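## Task

Take the plates now sitting in bays 14, 24, 34 and 44 and put each one into an unoccupied bay chosen from 21, 22, 23, 31, 32 and 33. Every plate or block has to rest level within the corner pieces of its bay, cut corner pointing back-left. Small items lying on the deck are acceptable.

## Robot and tools

ROBOT AND DECK. A single six-joint arm carries a parallel two-finger gripper above a deck of bays. A bay's name is its row digit followed by its column digit (bay 23 = row 2, column 3). From the arm's viewpoint row 1 is nearest and row 4 farthest; column 1 is on the left, column 4 on the right, and column 4 bays sit on higher floors. Layout sheet: sealed deep-well block in 12; sealed 96-well plates in 14, 24, 34, 43, 44; all other bays empty. Every item begins with its cut corner towards the back left. Positions of ware are only known from the cameras.

FRAME. Reported poses use the scene frame: origin on the table surface straight below the arm base, +z upward, +y to the left when facing along +x. The base itself may be slightly tilted. end_effector_position (metres) is the point between the closed finger pads, with orientation as end_effector_quat_wxyz; the printed value is approximate and gets worse far from the base. Fingers point along the gripper's +z and open and close along its y. Closed fingertips extend about 33 mm past that point, open ones about 9 mm; closing pushes the tips roughly 24 mm farther from the arm, so leave that gap above any surface.

execute_actions. Argument actions is a list holding zero or one entry; pictures (boolean) chooses whether camera images come back (default: they do).
- Empty list: no command, just the current state.
- Motion: {"rows": [...], "steps": n}. rows is one list (this arm only) of 1 to 15 rows; steps is 1 to 15, default 15, each step lasting 1/30 s. One row is applied per step and the final row is reused for any leftover steps. Each row has 9 numbers in this order: J1 waist, J2 shoulder, J3 elbow, J4 forearm roll, J5 wrist pitch, J6 wrist roll, all absolute target angles in radians in the same convention as the Joint positions line; then gripper position, force_limit and speed, each a scaled value from -1 to 1.
- Wait: {"steps": n} with n up to 300, no rows; it returns once n steps have elapsed since the previous result, and your reply time is counted in that.
Joint ranges (rad): waist -3.491..3.491, shoulder -3.140..3.140, elbow -1.187..4.328, forearm roll -3.316..3.316, wrist pitch -3.140..3.140, wrist roll -3.927..3.927. A call is rejected (nothing is sent) if a target exceeds an end by over 0.010 and is also beyond that joint's last reported angle. True ends may differ by up to 0.010 either way; overshooting targets are clipped to the true end and a "joint sent to its limit" line appears, possibly for an earlier still-running action. No such line does not prove there is room left.
Gripper: position +1 = fully open (140 mm), pads touch near -0.8, -1 = close until blocked. force_limit: about 14 N at -1, 60 N at 0, 107 N at +1 (parts up to 40 mm wide). speed: gap changes at about 30 mm/s at -1, 140 at 0, 250 at +1.

MOTION LIMITS. Joint targets are rate-limited (2.62 rad/s waist and shoulder, 3.14 elbow, 3.93 for the three wrist joints) with 0.5 s to accelerate, and joints are synchronised to arrive together. Each step the sent target stays within a lead of the measured angle (0.805 waist/shoulder, 0.966 elbow, 1.21 wrist joints), and is scaled back if it would move the gripper over 70 mm from where it is. Between calls the arm keeps heading for the last row sent until it nearly stops or a step is HELD; only a fresh action pushes further. Fingers already moving keep moving.

RESULT LINES. State line with gripper pose; Joint positions and Joint velocities in column order (rad, rad/s). object_status: 0 moving, 1 blocked while opening, 2 blocked while closing (a grip), 3 reached target or pads met (a thin item might still be held). To grasp, send position -1 and confirm status 2. Stopped fingers stay put until the position number changes by 0.01 or more or the object yields/escapes; to squeeze harder, raise force_limit and switch position between -1 and -0.98. position_measured is in counts: 3 fully open, 230 pads together, not linear. "joint command not followed" means the clearance check altered or blocked targets (mount blocks and posts count as arm). HELD marks steps where your row was partly or wholly not sent. Flange force is the controller's estimate of outside force on the gripper, including held weight, noisy especially around accelerations; "no reading" means unavailable. MOTOR HOT warns of heating from holding loads; an OVER-TEMPERATURE FAULT brakes the arm until it cools.

FAULTS AND CARE. Contact torque at a joint's load limit (140 N m for waist, shoulder, elbow; 35.2 N m for each wrist joint, held weight included) or an external force of 150 N anywhere on arm, tool or load halts the arm for 10 s, drops the rest of the call and lets it yield. Avoid drops, slips, slams, hard hits and heavy pushing, and never let anything leave the table. Occasional brief tugs on a held part or nudges to loose items can happen. At the end, release the items and move the gripper away; placements only held by the robot do not count.

zoom_image: camera is one of cam_head_left, cam_head_right, cam_high, cam_low (896x504 each) or cam_wrist (616x616 fisheye); region is [x0, y0, x1, y1] in that camera's latest image pixels, origin top-left, at most 504 by 504. It returns a closer, sharper view.

finished_scene: scene = number of the scene in progress. Answering without any tool call ends the whole run.

Each tool is called after "Call:" as a command line: name --argument value for each argument, lists and objects as JSON in quotes; but a table of rows of numbers goes row by row, as --pt "numbers of a row", without its own name.

## Session

Call:
execute_actions --actions '[]'

Scene clock: 0.00 s of 9600.00 s.
end_effector_position=(+0.5223, -0.0108, +0.3487) position_measured=3 object_status=3 end_effector_quat_wxyz=(+0.066, +0.897, -0.012, -0.437)
Joint positions: [ 0.262  0.134  0.219  0.003 -1.661  1.305]
Joint velocities: [ 0.002 -0.    -0.    -0.    -0.     0.   ]
Flange force (N, the push that the arm receives, along the gripper's own x y z axes): no reading

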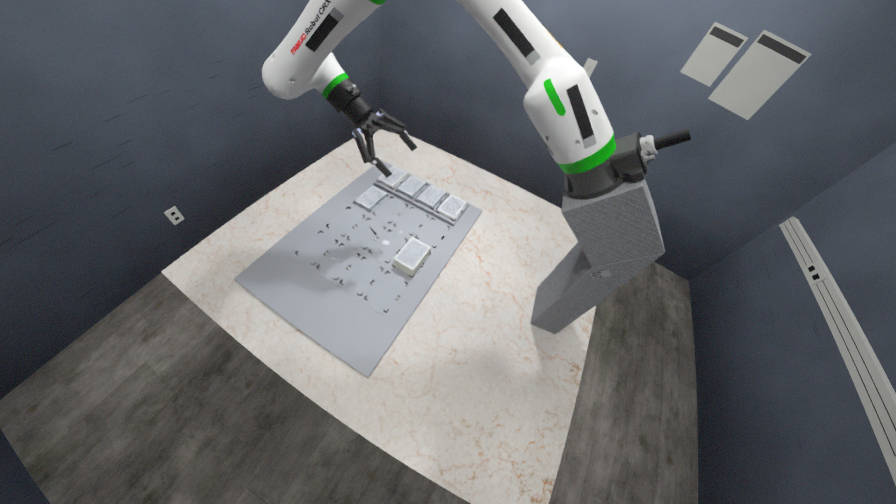

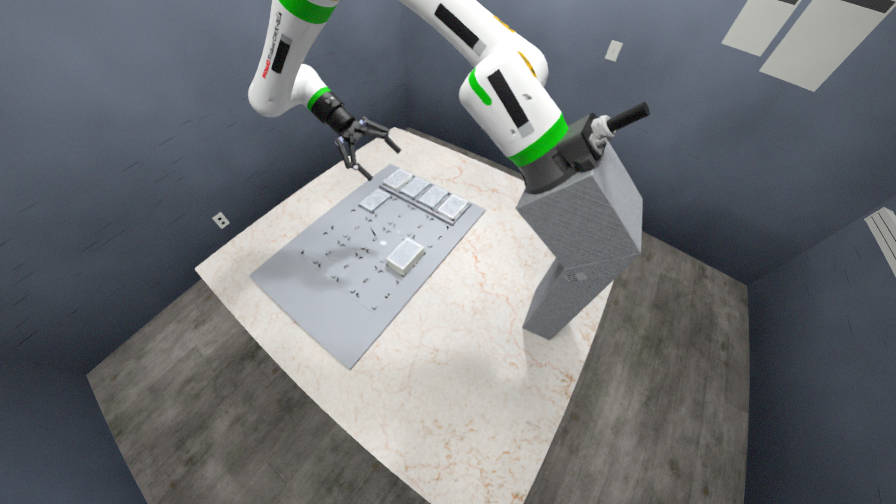

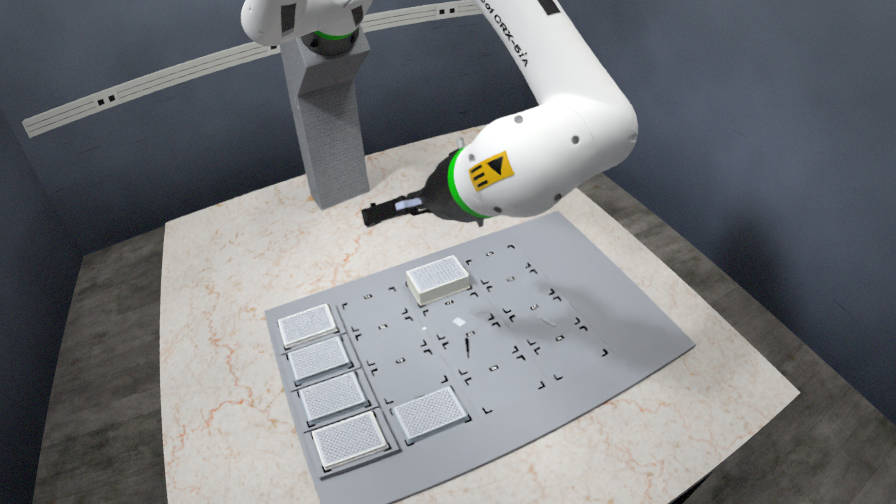

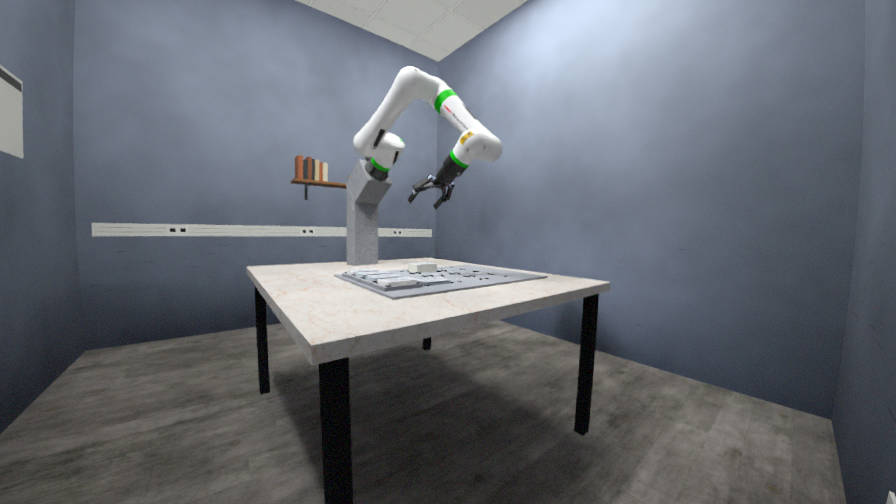

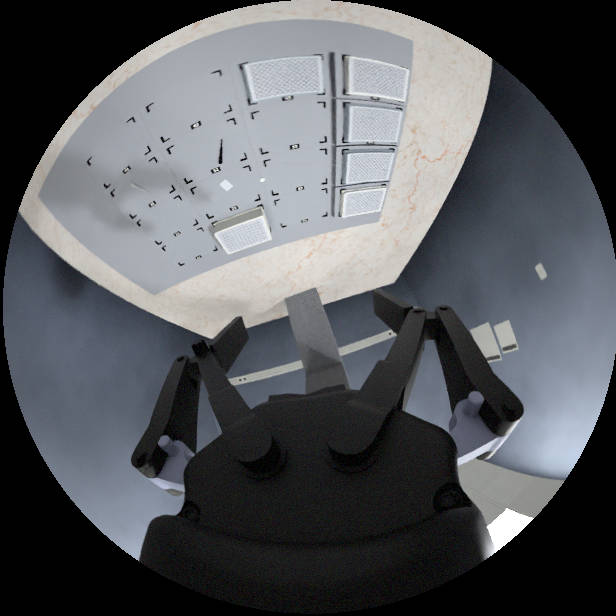

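Call:
zoom_image --camera "cam_high" --region '[250,230,650,490]'

Call:
execute_actions --actions '[{"rows":[[0.165,0.0,0.0,0.0,-0.659,1.4,1,0,0]]}]' --pictures false

Call:
execute_actions --actions '[{"steps":45}]'

Region (250, 230, 650, 490) of cam_high's 896x504 image, scaled by 1.260, with more detail than that image has; it fills the top 328 rows of this view, and the rest is white.

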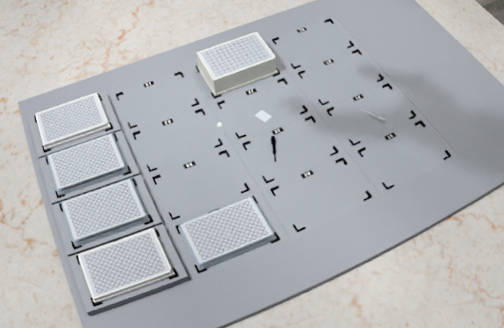

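Scene clock: 22.40 s of 9600.00 s.
end_effector_position=(+0.6311, -0.0150, +0.2546) position_measured=3 object_status=3 end_effector_quat_wxyz=(+0.019, +0.979, -0.020, -0.201)
Joint positions: [ 0.208  0.06   0.097  0.001 -1.103  1.358]
Joint velocities: [-0.142 -0.195 -0.318 -0.004  1.445  0.139]
Flange force (N, the push that the arm receives, along the gripper's own x y z axes): [-1.5 -0.8 -2.2]
Steps of this call (steps 1 to 90: nothing new was sent; then 18.90 s passed at rest; steps 91 to 105: all 15 steps of this action). Readings (joint positions | what the end effector reports):
91: [0.262 0.134 0.219 0.003 -1.661 1.305] | position_measured=3 object_status=3
92: [0.262 0.134 0.218 0.003 -1.655 1.305] | position_measured=3 object_status=3
94: [0.258 0.129 0.210 0.003 -1.620 1.308] | position_measured=3 object_status=3
98: [0.242 0.106 0.173 0.002 -1.449 1.325] | position_measured=3 object_status=3
105: the state above

Scene clock: 23.90 s of 9600.00 s.
end_effector_position=(+0.7444, -0.0261, +0.2390) position_measured=3 object_status=3 end_effector_quat_wxyz=(-0.003, +1.000, -0.017, -0.000)
Joint positions: [ 0.165 -0.    -0.    -0.    -0.659  1.4  ]
Joint velocities: [-0.    -0.    -0.    -0.     0.001  0.   ]
Flange force (N, the push that the arm receives, along the gripper's own x y z axes): [3.4 1.1 0.2]
Steps of this call (steps 1 to 30: the robot went on to your last target; steps 31 to 45: nothing new was sent). Readings (joint positions | what the end effector reports):
1: [0.203 0.053 0.086 0.001 -1.053 1.362] | position_measured=3 object_status=3
2: [0.198 0.046 0.075 0.001 -1.004 1.367] | position_measured=3 object_status=3
4: [0.189 0.033 0.054 0.001 -0.906 1.376] | position_measured=3 object_status=3
8: [0.172 0.010 0.016 0.000 -0.731 1.393] | position_measured=3 object_status=3
45: the state above
The arm was judged still, so your last target was given up. Only a new action makes it travel on or press farther. Fingers that are still opening or closing keep moving.

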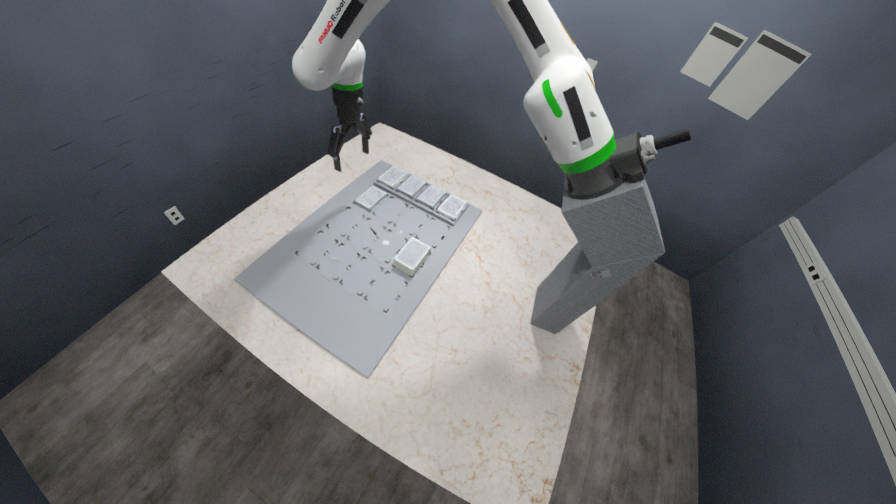

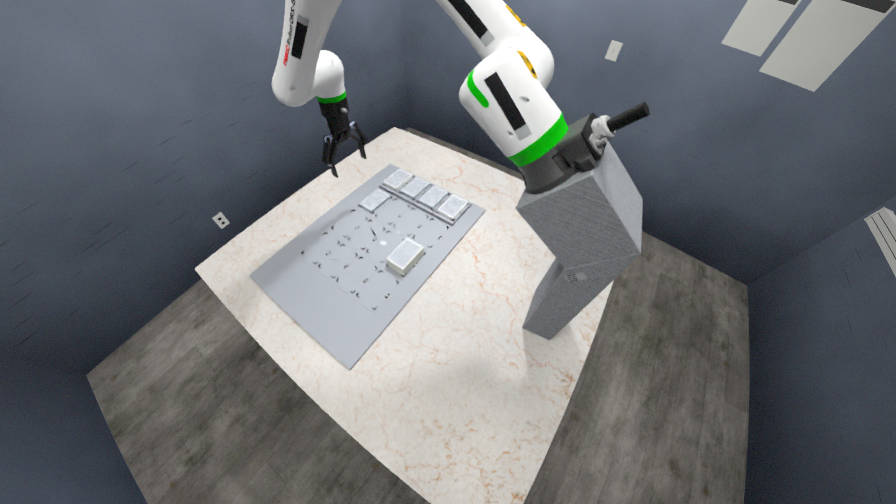

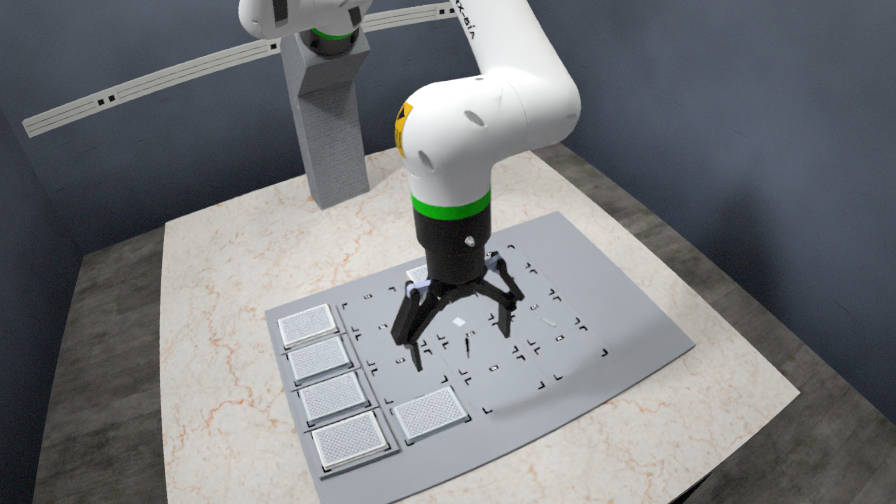

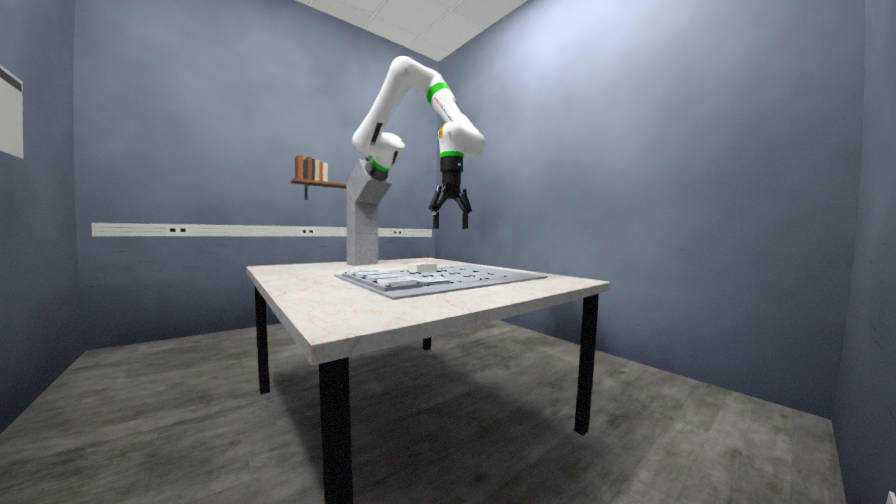

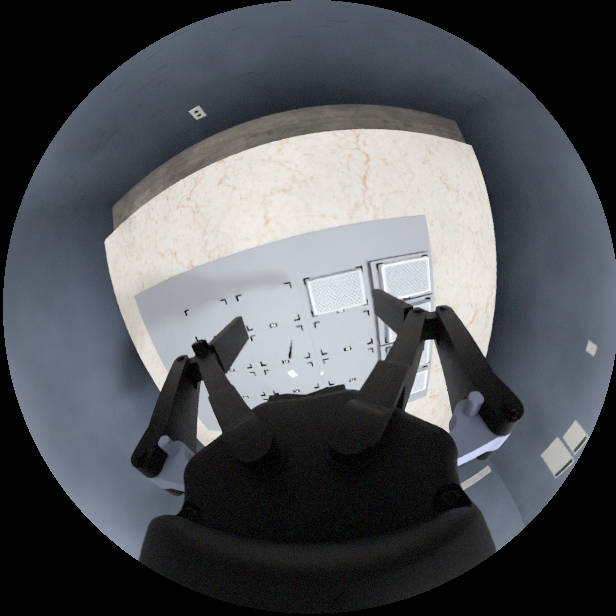

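Call:
execute_actions --actions '[{"rows":[[-0.2873,0.3864,0.2908,-0.559,-0.694,2.135,1,0,0]]}]' --pictures false

Call:
execute_actions --actions '[{"steps":30}]'

Scene clock: 57.60 s of 9600.00 s.
end_effector_position=(+0.7125, -0.1607, +0.1588) position_measured=3 object_status=3 end_effector_quat_wxyz=(-0.001, +1.000, -0.016, -0.016)
Joint positions: [-0.11   0.234  0.176 -0.339 -0.68   1.846]
Joint velocities: [-0.662  0.566  0.425 -0.811 -0.05   1.069]
Flange force (N, the push that the arm receives, along the gripper's own x y z axes): [0.3 -0.4 0.2]
Steps of this call (steps 1 to 90: nothing new was sent; then 30.20 s passed at rest; steps 91 to 105: all 15 steps of this action). Readings (joint positions | what the end effector reports):
91: [0.165 0.000 -0.000 -0.000 -0.659 1.400] | position_measured=3 object_status=3
92: [0.162 0.002 0.002 -0.003 -0.659 1.406] | position_measured=3 object_status=3
94: [0.140 0.021 0.016 -0.031 -0.661 1.441] | position_measured=3 object_status=3
98: [0.049 0.099 0.075 -0.143 -0.668 1.589] | position_measured=3 object_status=3
105: the state above

Scene clock: 58.60 s of 9600.00 s.
end_effector_position=(+0.6892, -0.2584, +0.1205) position_measured=3 object_status=3 end_effector_quat_wxyz=(+0.000, +1.000, -0.018, -0.000)
Joint positions: [-0.287  0.386  0.291 -0.559 -0.694  2.135]
Joint velocities: [-0.     0.     0.    -0.001 -0.    -0.   ]
Flange force (N, the push that the arm receives, along the gripper's own x y z axes): [3.9 4.7 0.6]
Steps of this call (steps 1 to 30: the robot went on to your last target). Readings (joint positions | what the end effector reports):
1: [-0.132 0.254 0.191 -0.367 -0.682 1.882] | position_measured=3 object_status=3
2: [-0.154 0.273 0.205 -0.394 -0.684 1.919] | position_measured=3 object_status=3
4: [-0.198 0.311 0.234 -0.449 -0.687 1.991] | position_measured=3 object_status=3
8: [-0.272 0.373 0.280 -0.539 -0.693 2.109] | position_measured=3 object_status=3
30: the state above
The arm was judged still, so your last target was given up. Only a new action makes it travel on or press farther. Fingers that are still opening or closing keep moving.

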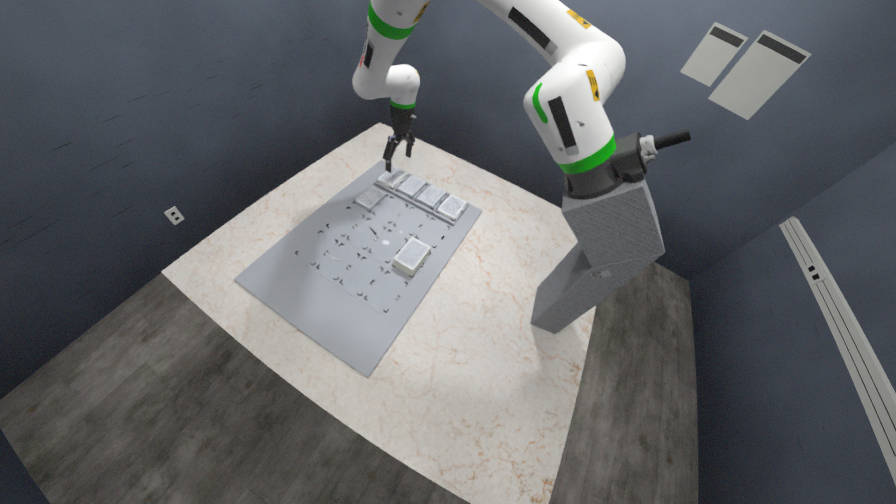

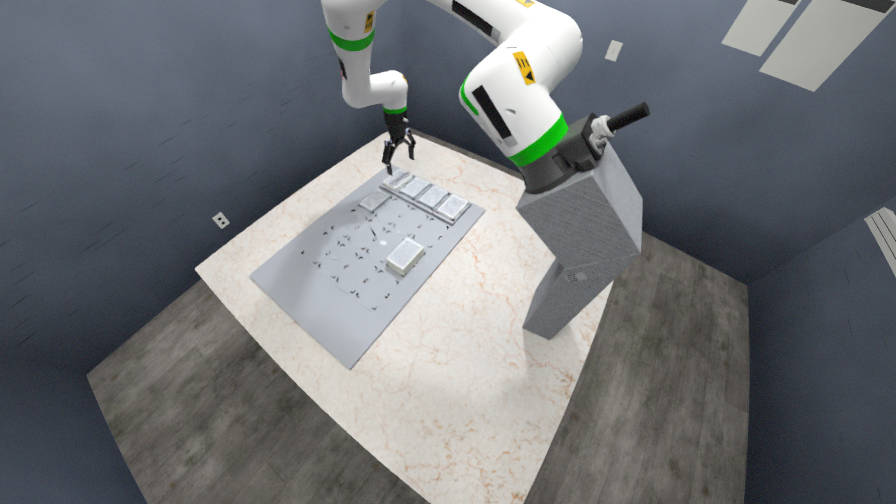

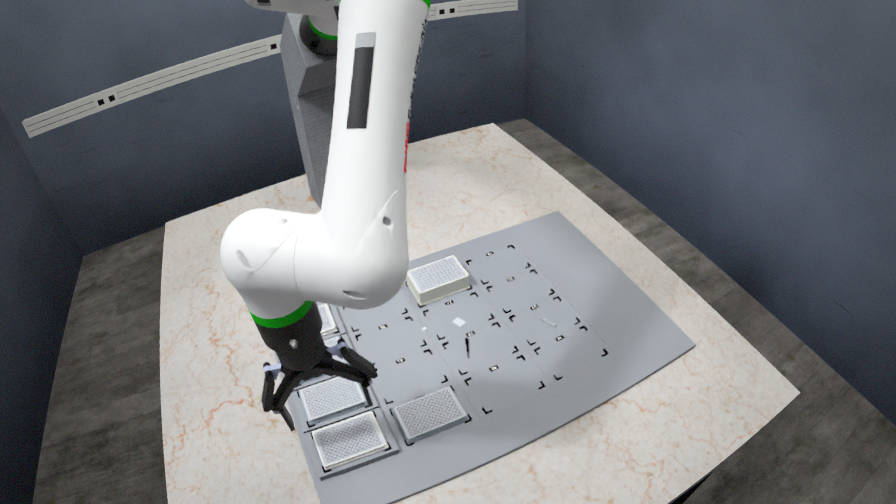

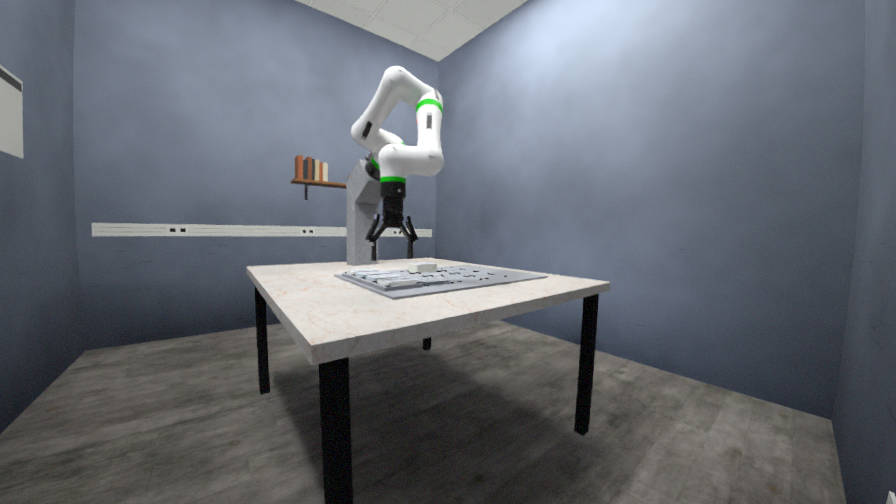

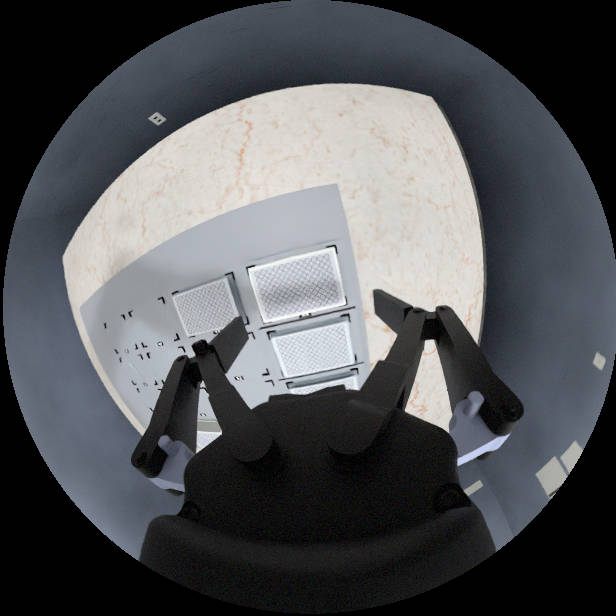

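Call:
execute_actions --actions '[{"rows":[[-0.2431,0.4853,0.3493,-0.5465,-0.6366,2.111,1,0,0]]}]'

Call:
zoom_image --camera "cam_wrist" --region '[190,210,430,410]'

Scene clock: 74.10 s of 9600.00 s.
end_effector_position=(+0.6898, -0.2500, +0.0657) position_measured=3 object_status=3 end_effector_quat_wxyz=(-0.000, +1.000, -0.018, +0.000)
Joint positions: [-0.243  0.485  0.349 -0.546 -0.637  2.111]
Joint velocities: [ 0.     0.002  0.     0.    -0.    -0.   ]
Flange force (N, the push that the arm receives, along the gripper's own x y z axes): [3.7 5.7 1.1]
Steps of this call (steps 1 to 90: nothing new was sent; then 12.00 s passed at rest; steps 91 to 105: all 15 steps of this action). Readings (joint positions | what the end effector reports):
91: [-0.287 0.387 0.291 -0.559 -0.694 2.135] | position_measured=3 object_status=3
92: [-0.286 0.390 0.293 -0.559 -0.692 2.135] | position_measured=3 object_status=3
94: [-0.276 0.414 0.307 -0.556 -0.678 2.129] | position_measured=3 object_status=3
98: [-0.246 0.479 0.345 -0.548 -0.641 2.113] | position_measured=3 object_status=3
105: the state above

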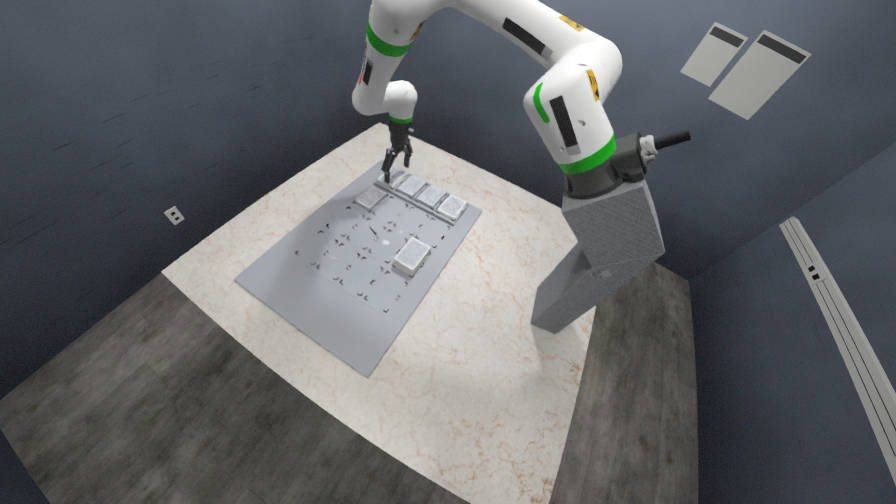

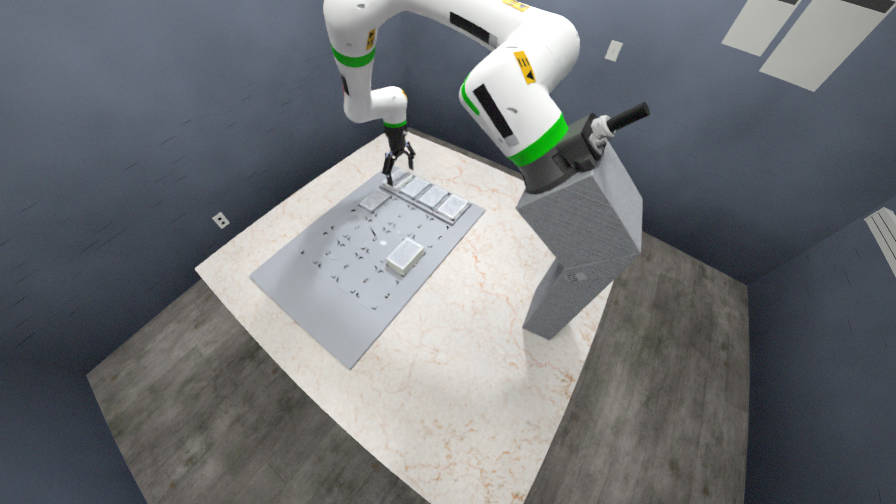

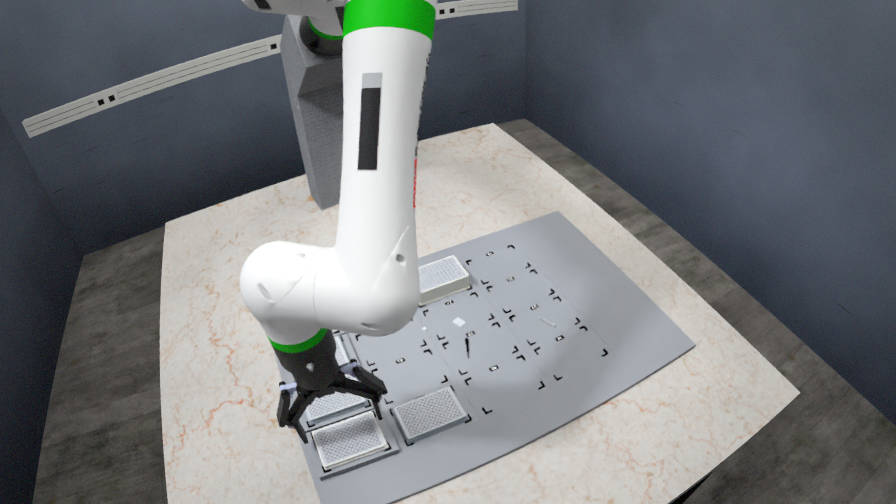

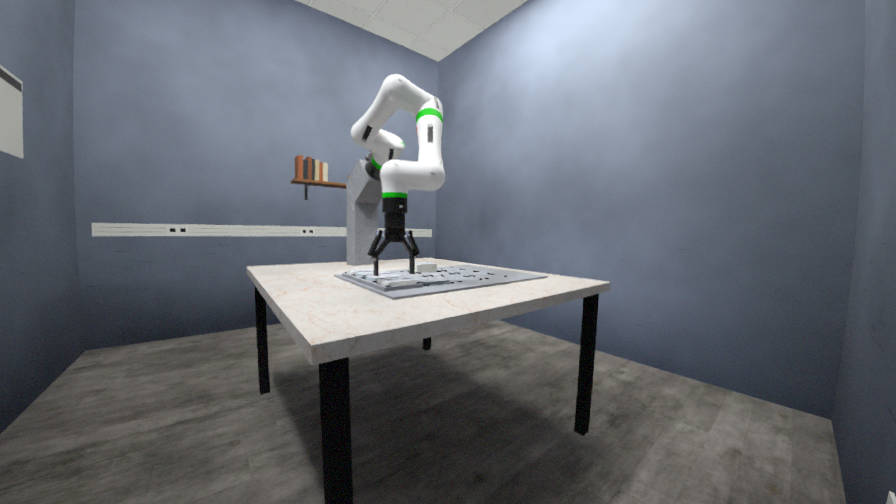

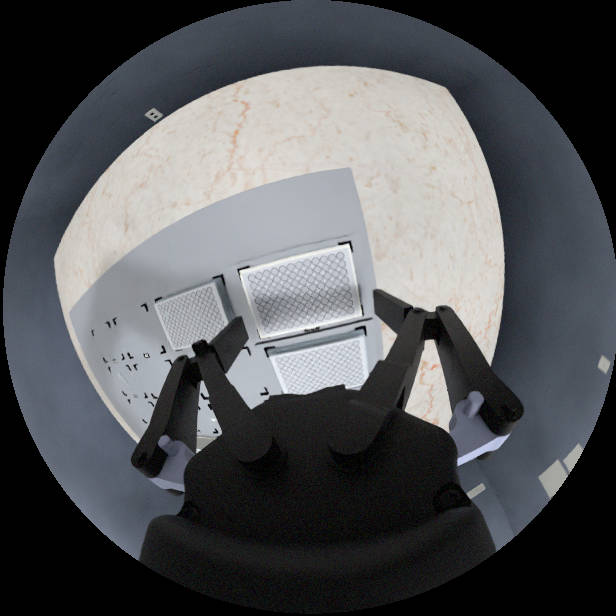

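Region (190, 210, 430, 410) of cam_wrist's 616x616 image, scaled by 2.100, with more detail than that image has.

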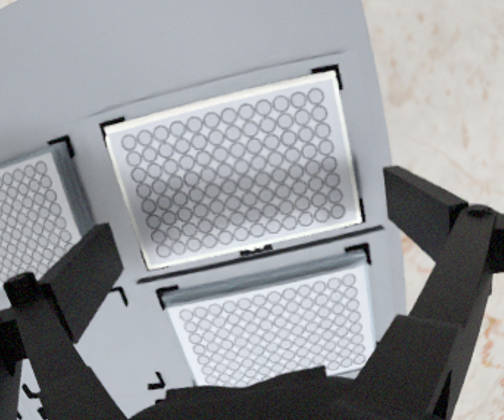

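Call:
execute_actions --actions '[{"rows":[[-0.2243,0.5288,0.4162,-0.511,-0.6473,2.088,1,0,0]]}]'

Call:
zoom_image --camera "cam_wrist" --region '[190,210,430,410]'

Call:
zoom_image --camera "cam_low" --region '[330,240,490,310]'

Scene clock: 91.10 s of 9600.00 s.
end_effector_position=(+0.7075, -0.2470, +0.0506) position_measured=3 object_status=3 end_effector_quat_wxyz=(-0.000, +1.000, -0.006, +0.000)
Joint positions: [-0.224  0.529  0.416 -0.511 -0.647  2.088]
Joint velocities: [ 0.     0.001  0.     0.     0.002 -0.   ]
Flange force (N, the push that the arm receives, along the gripper's own x y z axes): [4.7 5.3 2.0]
Steps of this call (steps 1 to 15: the robot went on to your last target; steps 16 to 90: nothing new was sent; then 13.50 s passed at rest; steps 91 to 105: all 15 steps of this action). Readings (joint positions | what the end effector reports):
91: [-0.243 0.485 0.350 -0.547 -0.637 2.111] | position_measured=3 object_status=3
92: [-0.242 0.488 0.354 -0.545 -0.637 2.109] | position_measured=3 object_status=3
94: [-0.234 0.506 0.381 -0.530 -0.641 2.100] | position_measured=3 object_status=3
98: [-0.224 0.528 0.415 -0.512 -0.647 2.088] | position_measured=3 object_status=3
105: the state above

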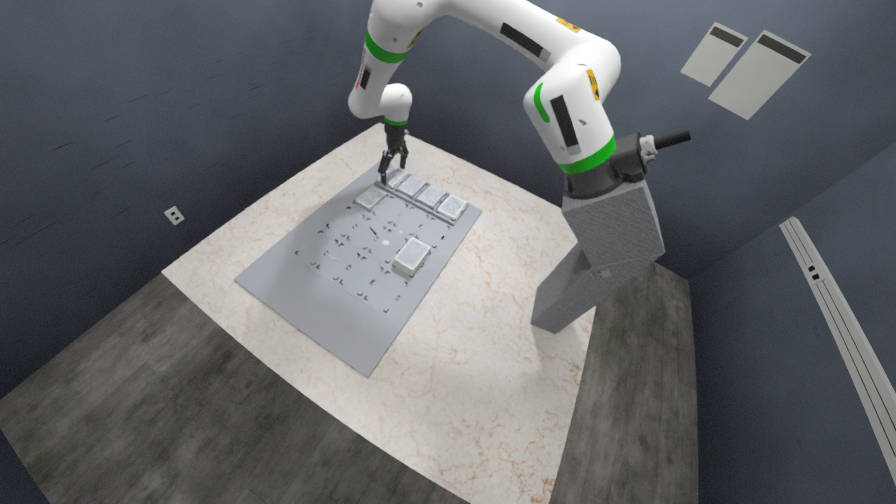

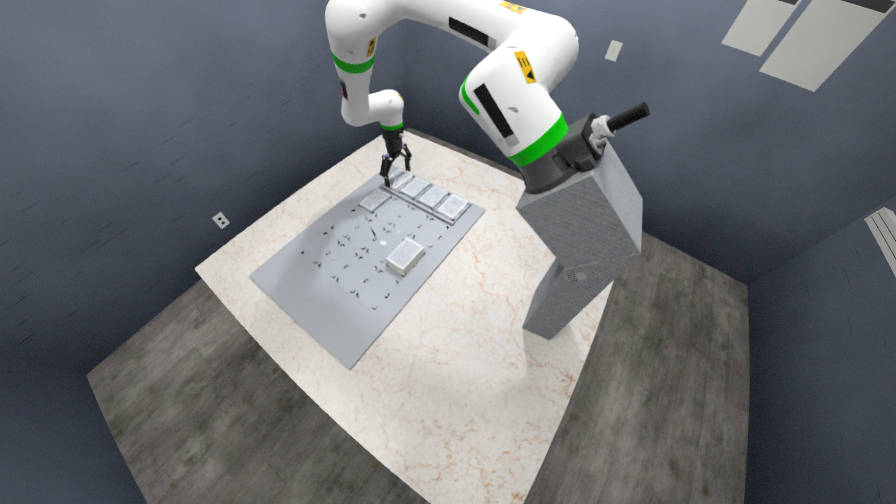

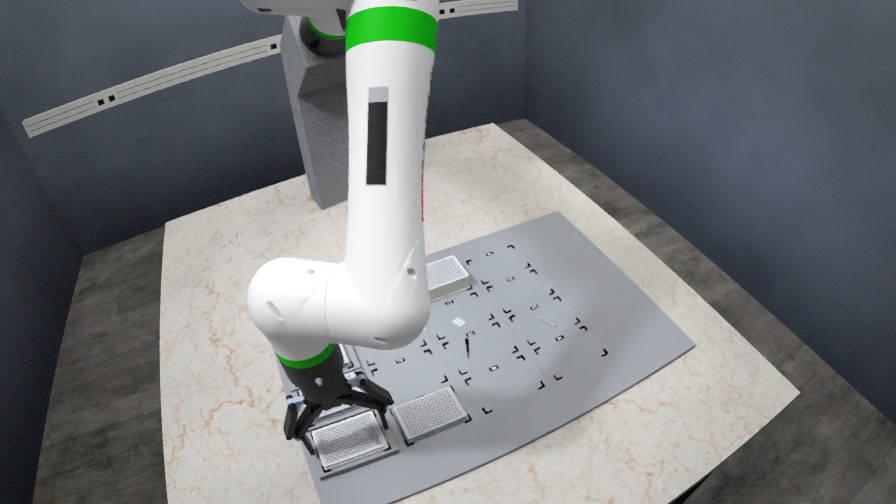

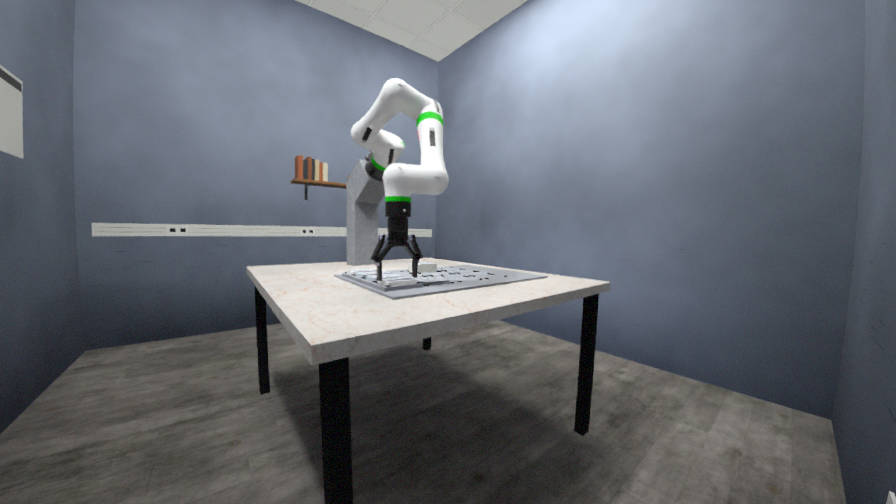

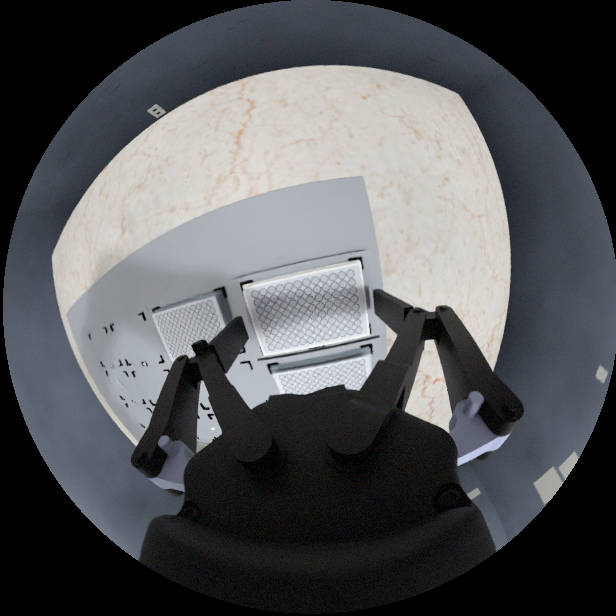

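Region (190, 210, 430, 410) of cam_wrist's 616x616 image, scaled by 2.100, with more detail than that image has.

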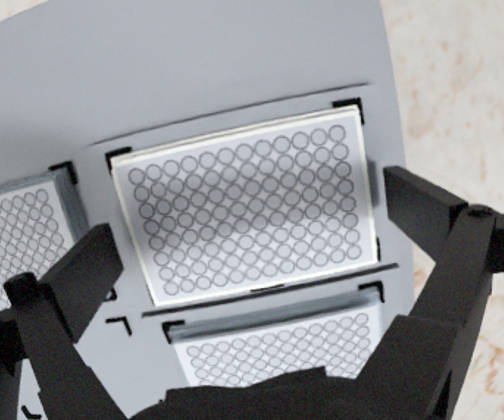

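Region (330, 240, 490, 310) of cam_low's 896x504 image, scaled by 3.150, with more detail than that image has; it fills the top 220 rows of this view, and the rest is white.

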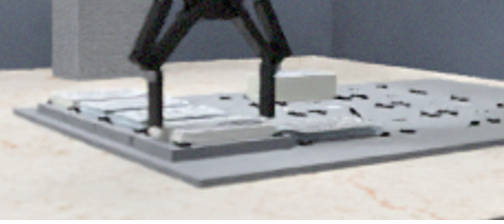

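Call:
execute_actions --actions '[{"rows":[[-0.2179,0.5556,0.4365,-0.5084,-0.6386,2.084,1,0,0]],"steps":10}]' --pictures false

Call:
execute_actions --actions '[{"rows":[[-0.2179,0.5556,0.4365,-0.5084,-0.6386,2.084,-1,0,-0.7]]}]'

Call:
zoom_image --camera "cam_high" --region '[280,380,440,490]'

Scene clock: 99.63 s of 9600.00 s.
end_effector_position=(+0.7073, -0.2469, +0.0376) position_measured=3 object_status=3 end_effector_quat_wxyz=(-0.000, +1.000, -0.006, +0.000)
Joint positions: [-0.218  0.555  0.436 -0.508 -0.639  2.084]
Joint velocities: [0.002 0.002 0.002 0.    0.001 0.   ]
Flange force (N, the push that the arm receives, along the gripper's own x y z axes): [0.7 0.9 -3.8]
Steps of this call (steps 1 to 15: the robot went on to your last target; steps 16 to 90: nothing new was sent; then 5.20 s passed at rest; steps 91 to 100: all 10 steps of this action). Readings (joint positions | what the end effector reports):
91: [-0.224 0.529 0.416 -0.511 -0.647 2.088] | position_measured=3 object_status=3
92: [-0.224 0.532 0.419 -0.511 -0.647 2.087] | position_measured=3 object_status=3
94: [-0.220 0.548 0.431 -0.509 -0.641 2.085] | position_measured=3 object_status=3
98: [-0.218 0.555 0.436 -0.508 -0.639 2.084] | position_measured=3 object_status=3
100: the state above

Scene clock: 110.10 s of 9600.00 s.
end_effector_position=(+0.7090, -0.2478, +0.0400) position_measured=33 object_status=2 end_effector_quat_wxyz=(+0.000, +1.000, -0.005, +0.001)
Joint positions: [-0.219  0.552  0.437 -0.507 -0.641  2.084]
Joint velocities: [-0.001 -0.     0.    -0.    -0.001  0.   ]
Flange force (N, the push that the arm receives, along the gripper's own x y z axes): [-4.7 2.7 -25.7]
FORCE FAULT: contact force on the arm reached its limit, and the arm stopped for 10 seconds. The contact can be on any part of the arm, not only on its tool. The arm's remaining commands of this call were not run. The arm holds still and accepts commands again. Move the arm away from the contact; if what it grips holds it there, let go first. Pushing or pulling that hard again can fault the arm again.
The stop began at step 14 of this call (marked STOPPED below). From that step on the arm followed nothing that you had sent. 2 steps, steps kept back included, did not run and will not run. Nothing is kept back now, and the robot has no last target.
Steps of this call (steps 1 to 13: the first 13 steps of this action; steps 14 to 314: the stop). Readings (joint positions | what the end effector reports):
1: [-0.218 0.555 0.436 -0.508 -0.639 2.084] | position_measured=3 object_status=0
2: [-0.218 0.556 0.436 -0.508 -0.639 2.084] | position_measured=5 object_status=0
4: [-0.218 0.556 0.436 -0.508 -0.639 2.084] | position_measured=12 object_status=0
8: [-0.218 0.555 0.437 -0.508 -0.639 2.084] | position_measured=25 object_status=0
14: [-0.219 0.553 0.437 -0.507 -0.640 2.084] | position_measured=31 object_status=0 STOPPED
314: the state above

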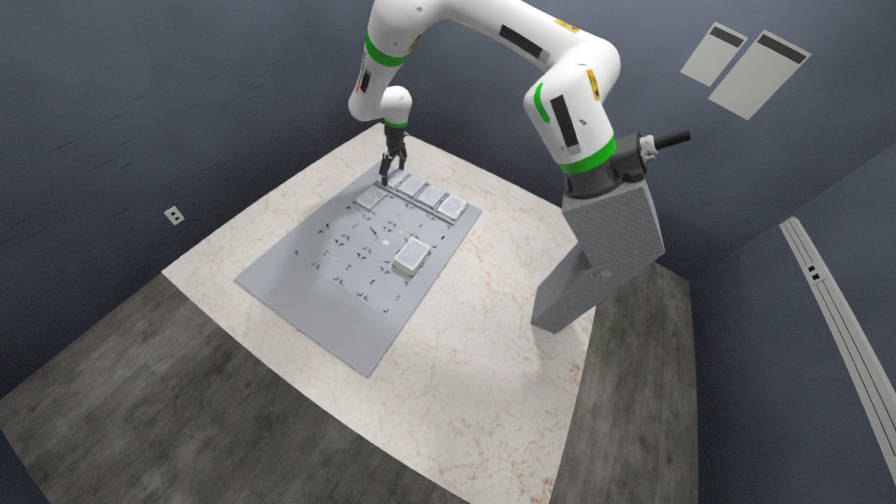

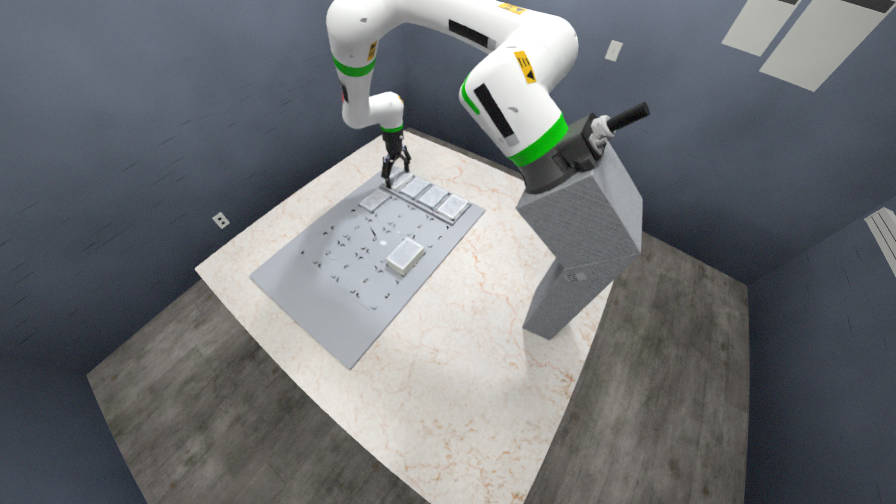

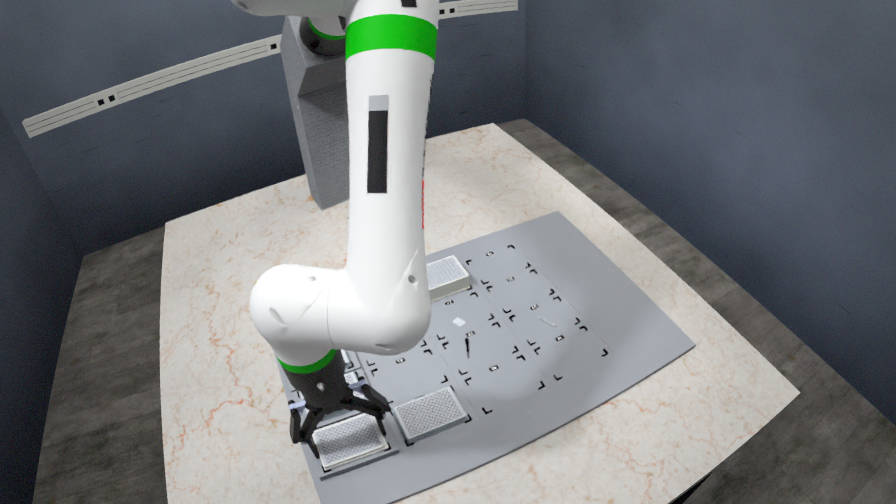

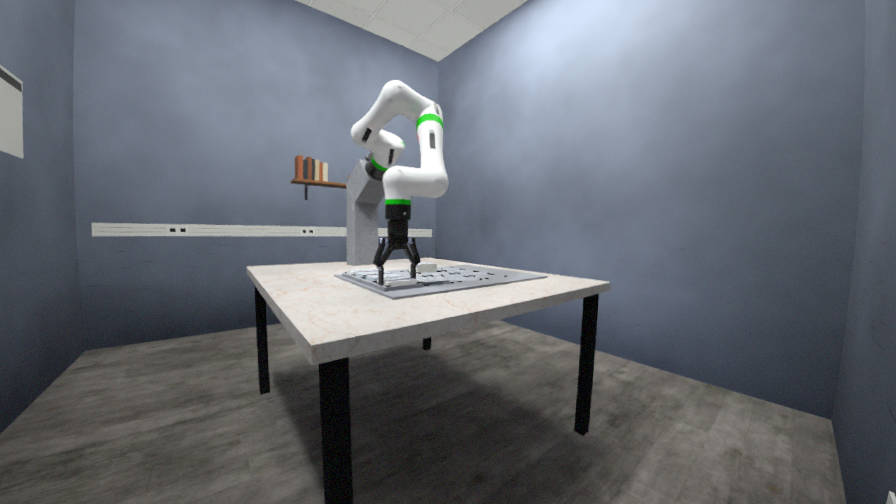

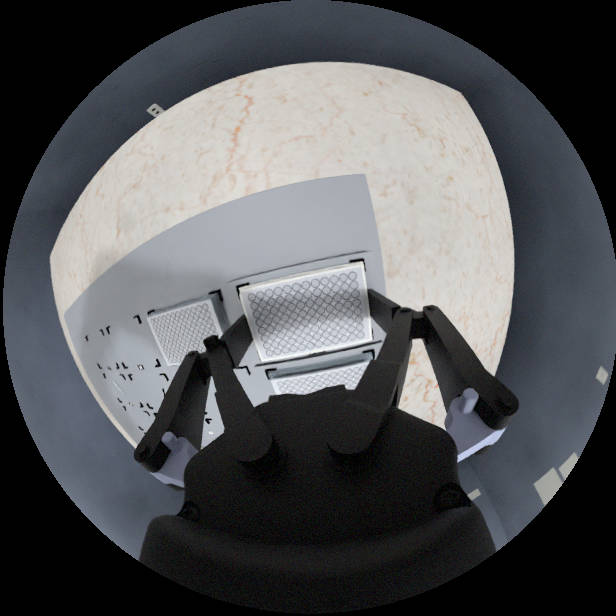

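Region (280, 380, 440, 490) of cam_high's 896x504 image, scaled by 3.150, with more detail than that image has; it fills the top 346 rows of this view, and the rest is white.

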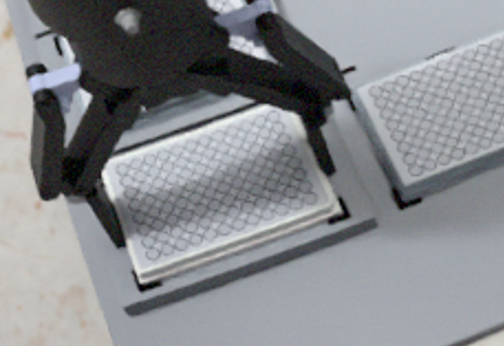

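Call:
execute_actions --actions '[{"rows":[[-0.219,0.552,0.437,-0.507,-0.641,2.084,0.9,0,0],[-0.219,0.552,0.437,-0.507,-0.641,2.084,0.9,0,0],[-0.219,0.552,0.437,-0.507,-0.641,2.084,0.9,0,0],[-0.2209,0.5432,0.4272,-0.5096,-0.6426,2.086,0.9,0,0]],"steps":12}]' --pictures false

Call:
execute_actions --actions '[{"rows":[[-0.2209,0.5432,0.4272,-0.5096,-0.6426,2.086,-1,-0.4,-0.7]]}]' --pictures false

Scene clock: 118.47 s of 9600.00 s.
end_effector_position=(+0.7075, -0.2470, +0.0435) position_measured=16 object_status=0 end_effector_quat_wxyz=(-0.000, +1.000, -0.006, +0.000)
Joint positions: [-0.221  0.543  0.427 -0.51  -0.643  2.086]
Joint velocities: [ 0.002 -0.001 -0.001  0.     0.001  0.001]
Flange force (N, the push that the arm receives, along the gripper's own x y z axes): [1.3 -0.9 -1.7]
Steps of this call (steps 1 to 90: nothing new was sent; then 4.97 s passed at rest; steps 91 to 102: all 12 steps of this action). Readings (joint positions | what the end effector reports):
91: [-0.219 0.552 0.437 -0.507 -0.641 2.084] | position_measured=33 object_status=0
92: [-0.219 0.552 0.437 -0.507 -0.641 2.084] | position_measured=33 object_status=0
94: [-0.219 0.552 0.437 -0.507 -0.641 2.084] | position_measured=17 object_status=0
98: [-0.220 0.544 0.428 -0.509 -0.642 2.086] | position_measured=16 object_status=0
102: the state above

Scene clock: 118.97 s of 9600.00 s.
end_effector_position=(+0.7075, -0.2472, +0.0437) position_measured=33 object_status=2 end_effector_quat_wxyz=(-0.000, +1.000, -0.006, +0.000)
Joint positions: [-0.221  0.543  0.427 -0.51  -0.643  2.086]
Joint velocities: [-0.002  0.002  0.    -0.    -0.     0.   ]
Flange force (N, the push that the arm receives, along the gripper's own x y z axes): [-5.7 -2.1 -40.5]
Steps of this call (steps 1 to 15: all 15 steps of this action). Readings (joint positions | what the end effector reports):
1: [-0.221 0.543 0.427 -0.510 -0.643 2.086] | position_measured=16 object_status=0
2: [-0.221 0.543 0.427 -0.510 -0.643 2.086] | position_measured=18 object_status=0
4: [-0.221 0.543 0.427 -0.510 -0.643 2.086] | position_measured=24 object_status=0
8: [-0.221 0.543 0.427 -0.510 -0.643 2.086] | position_measured=33 object_status=0
15: the state above


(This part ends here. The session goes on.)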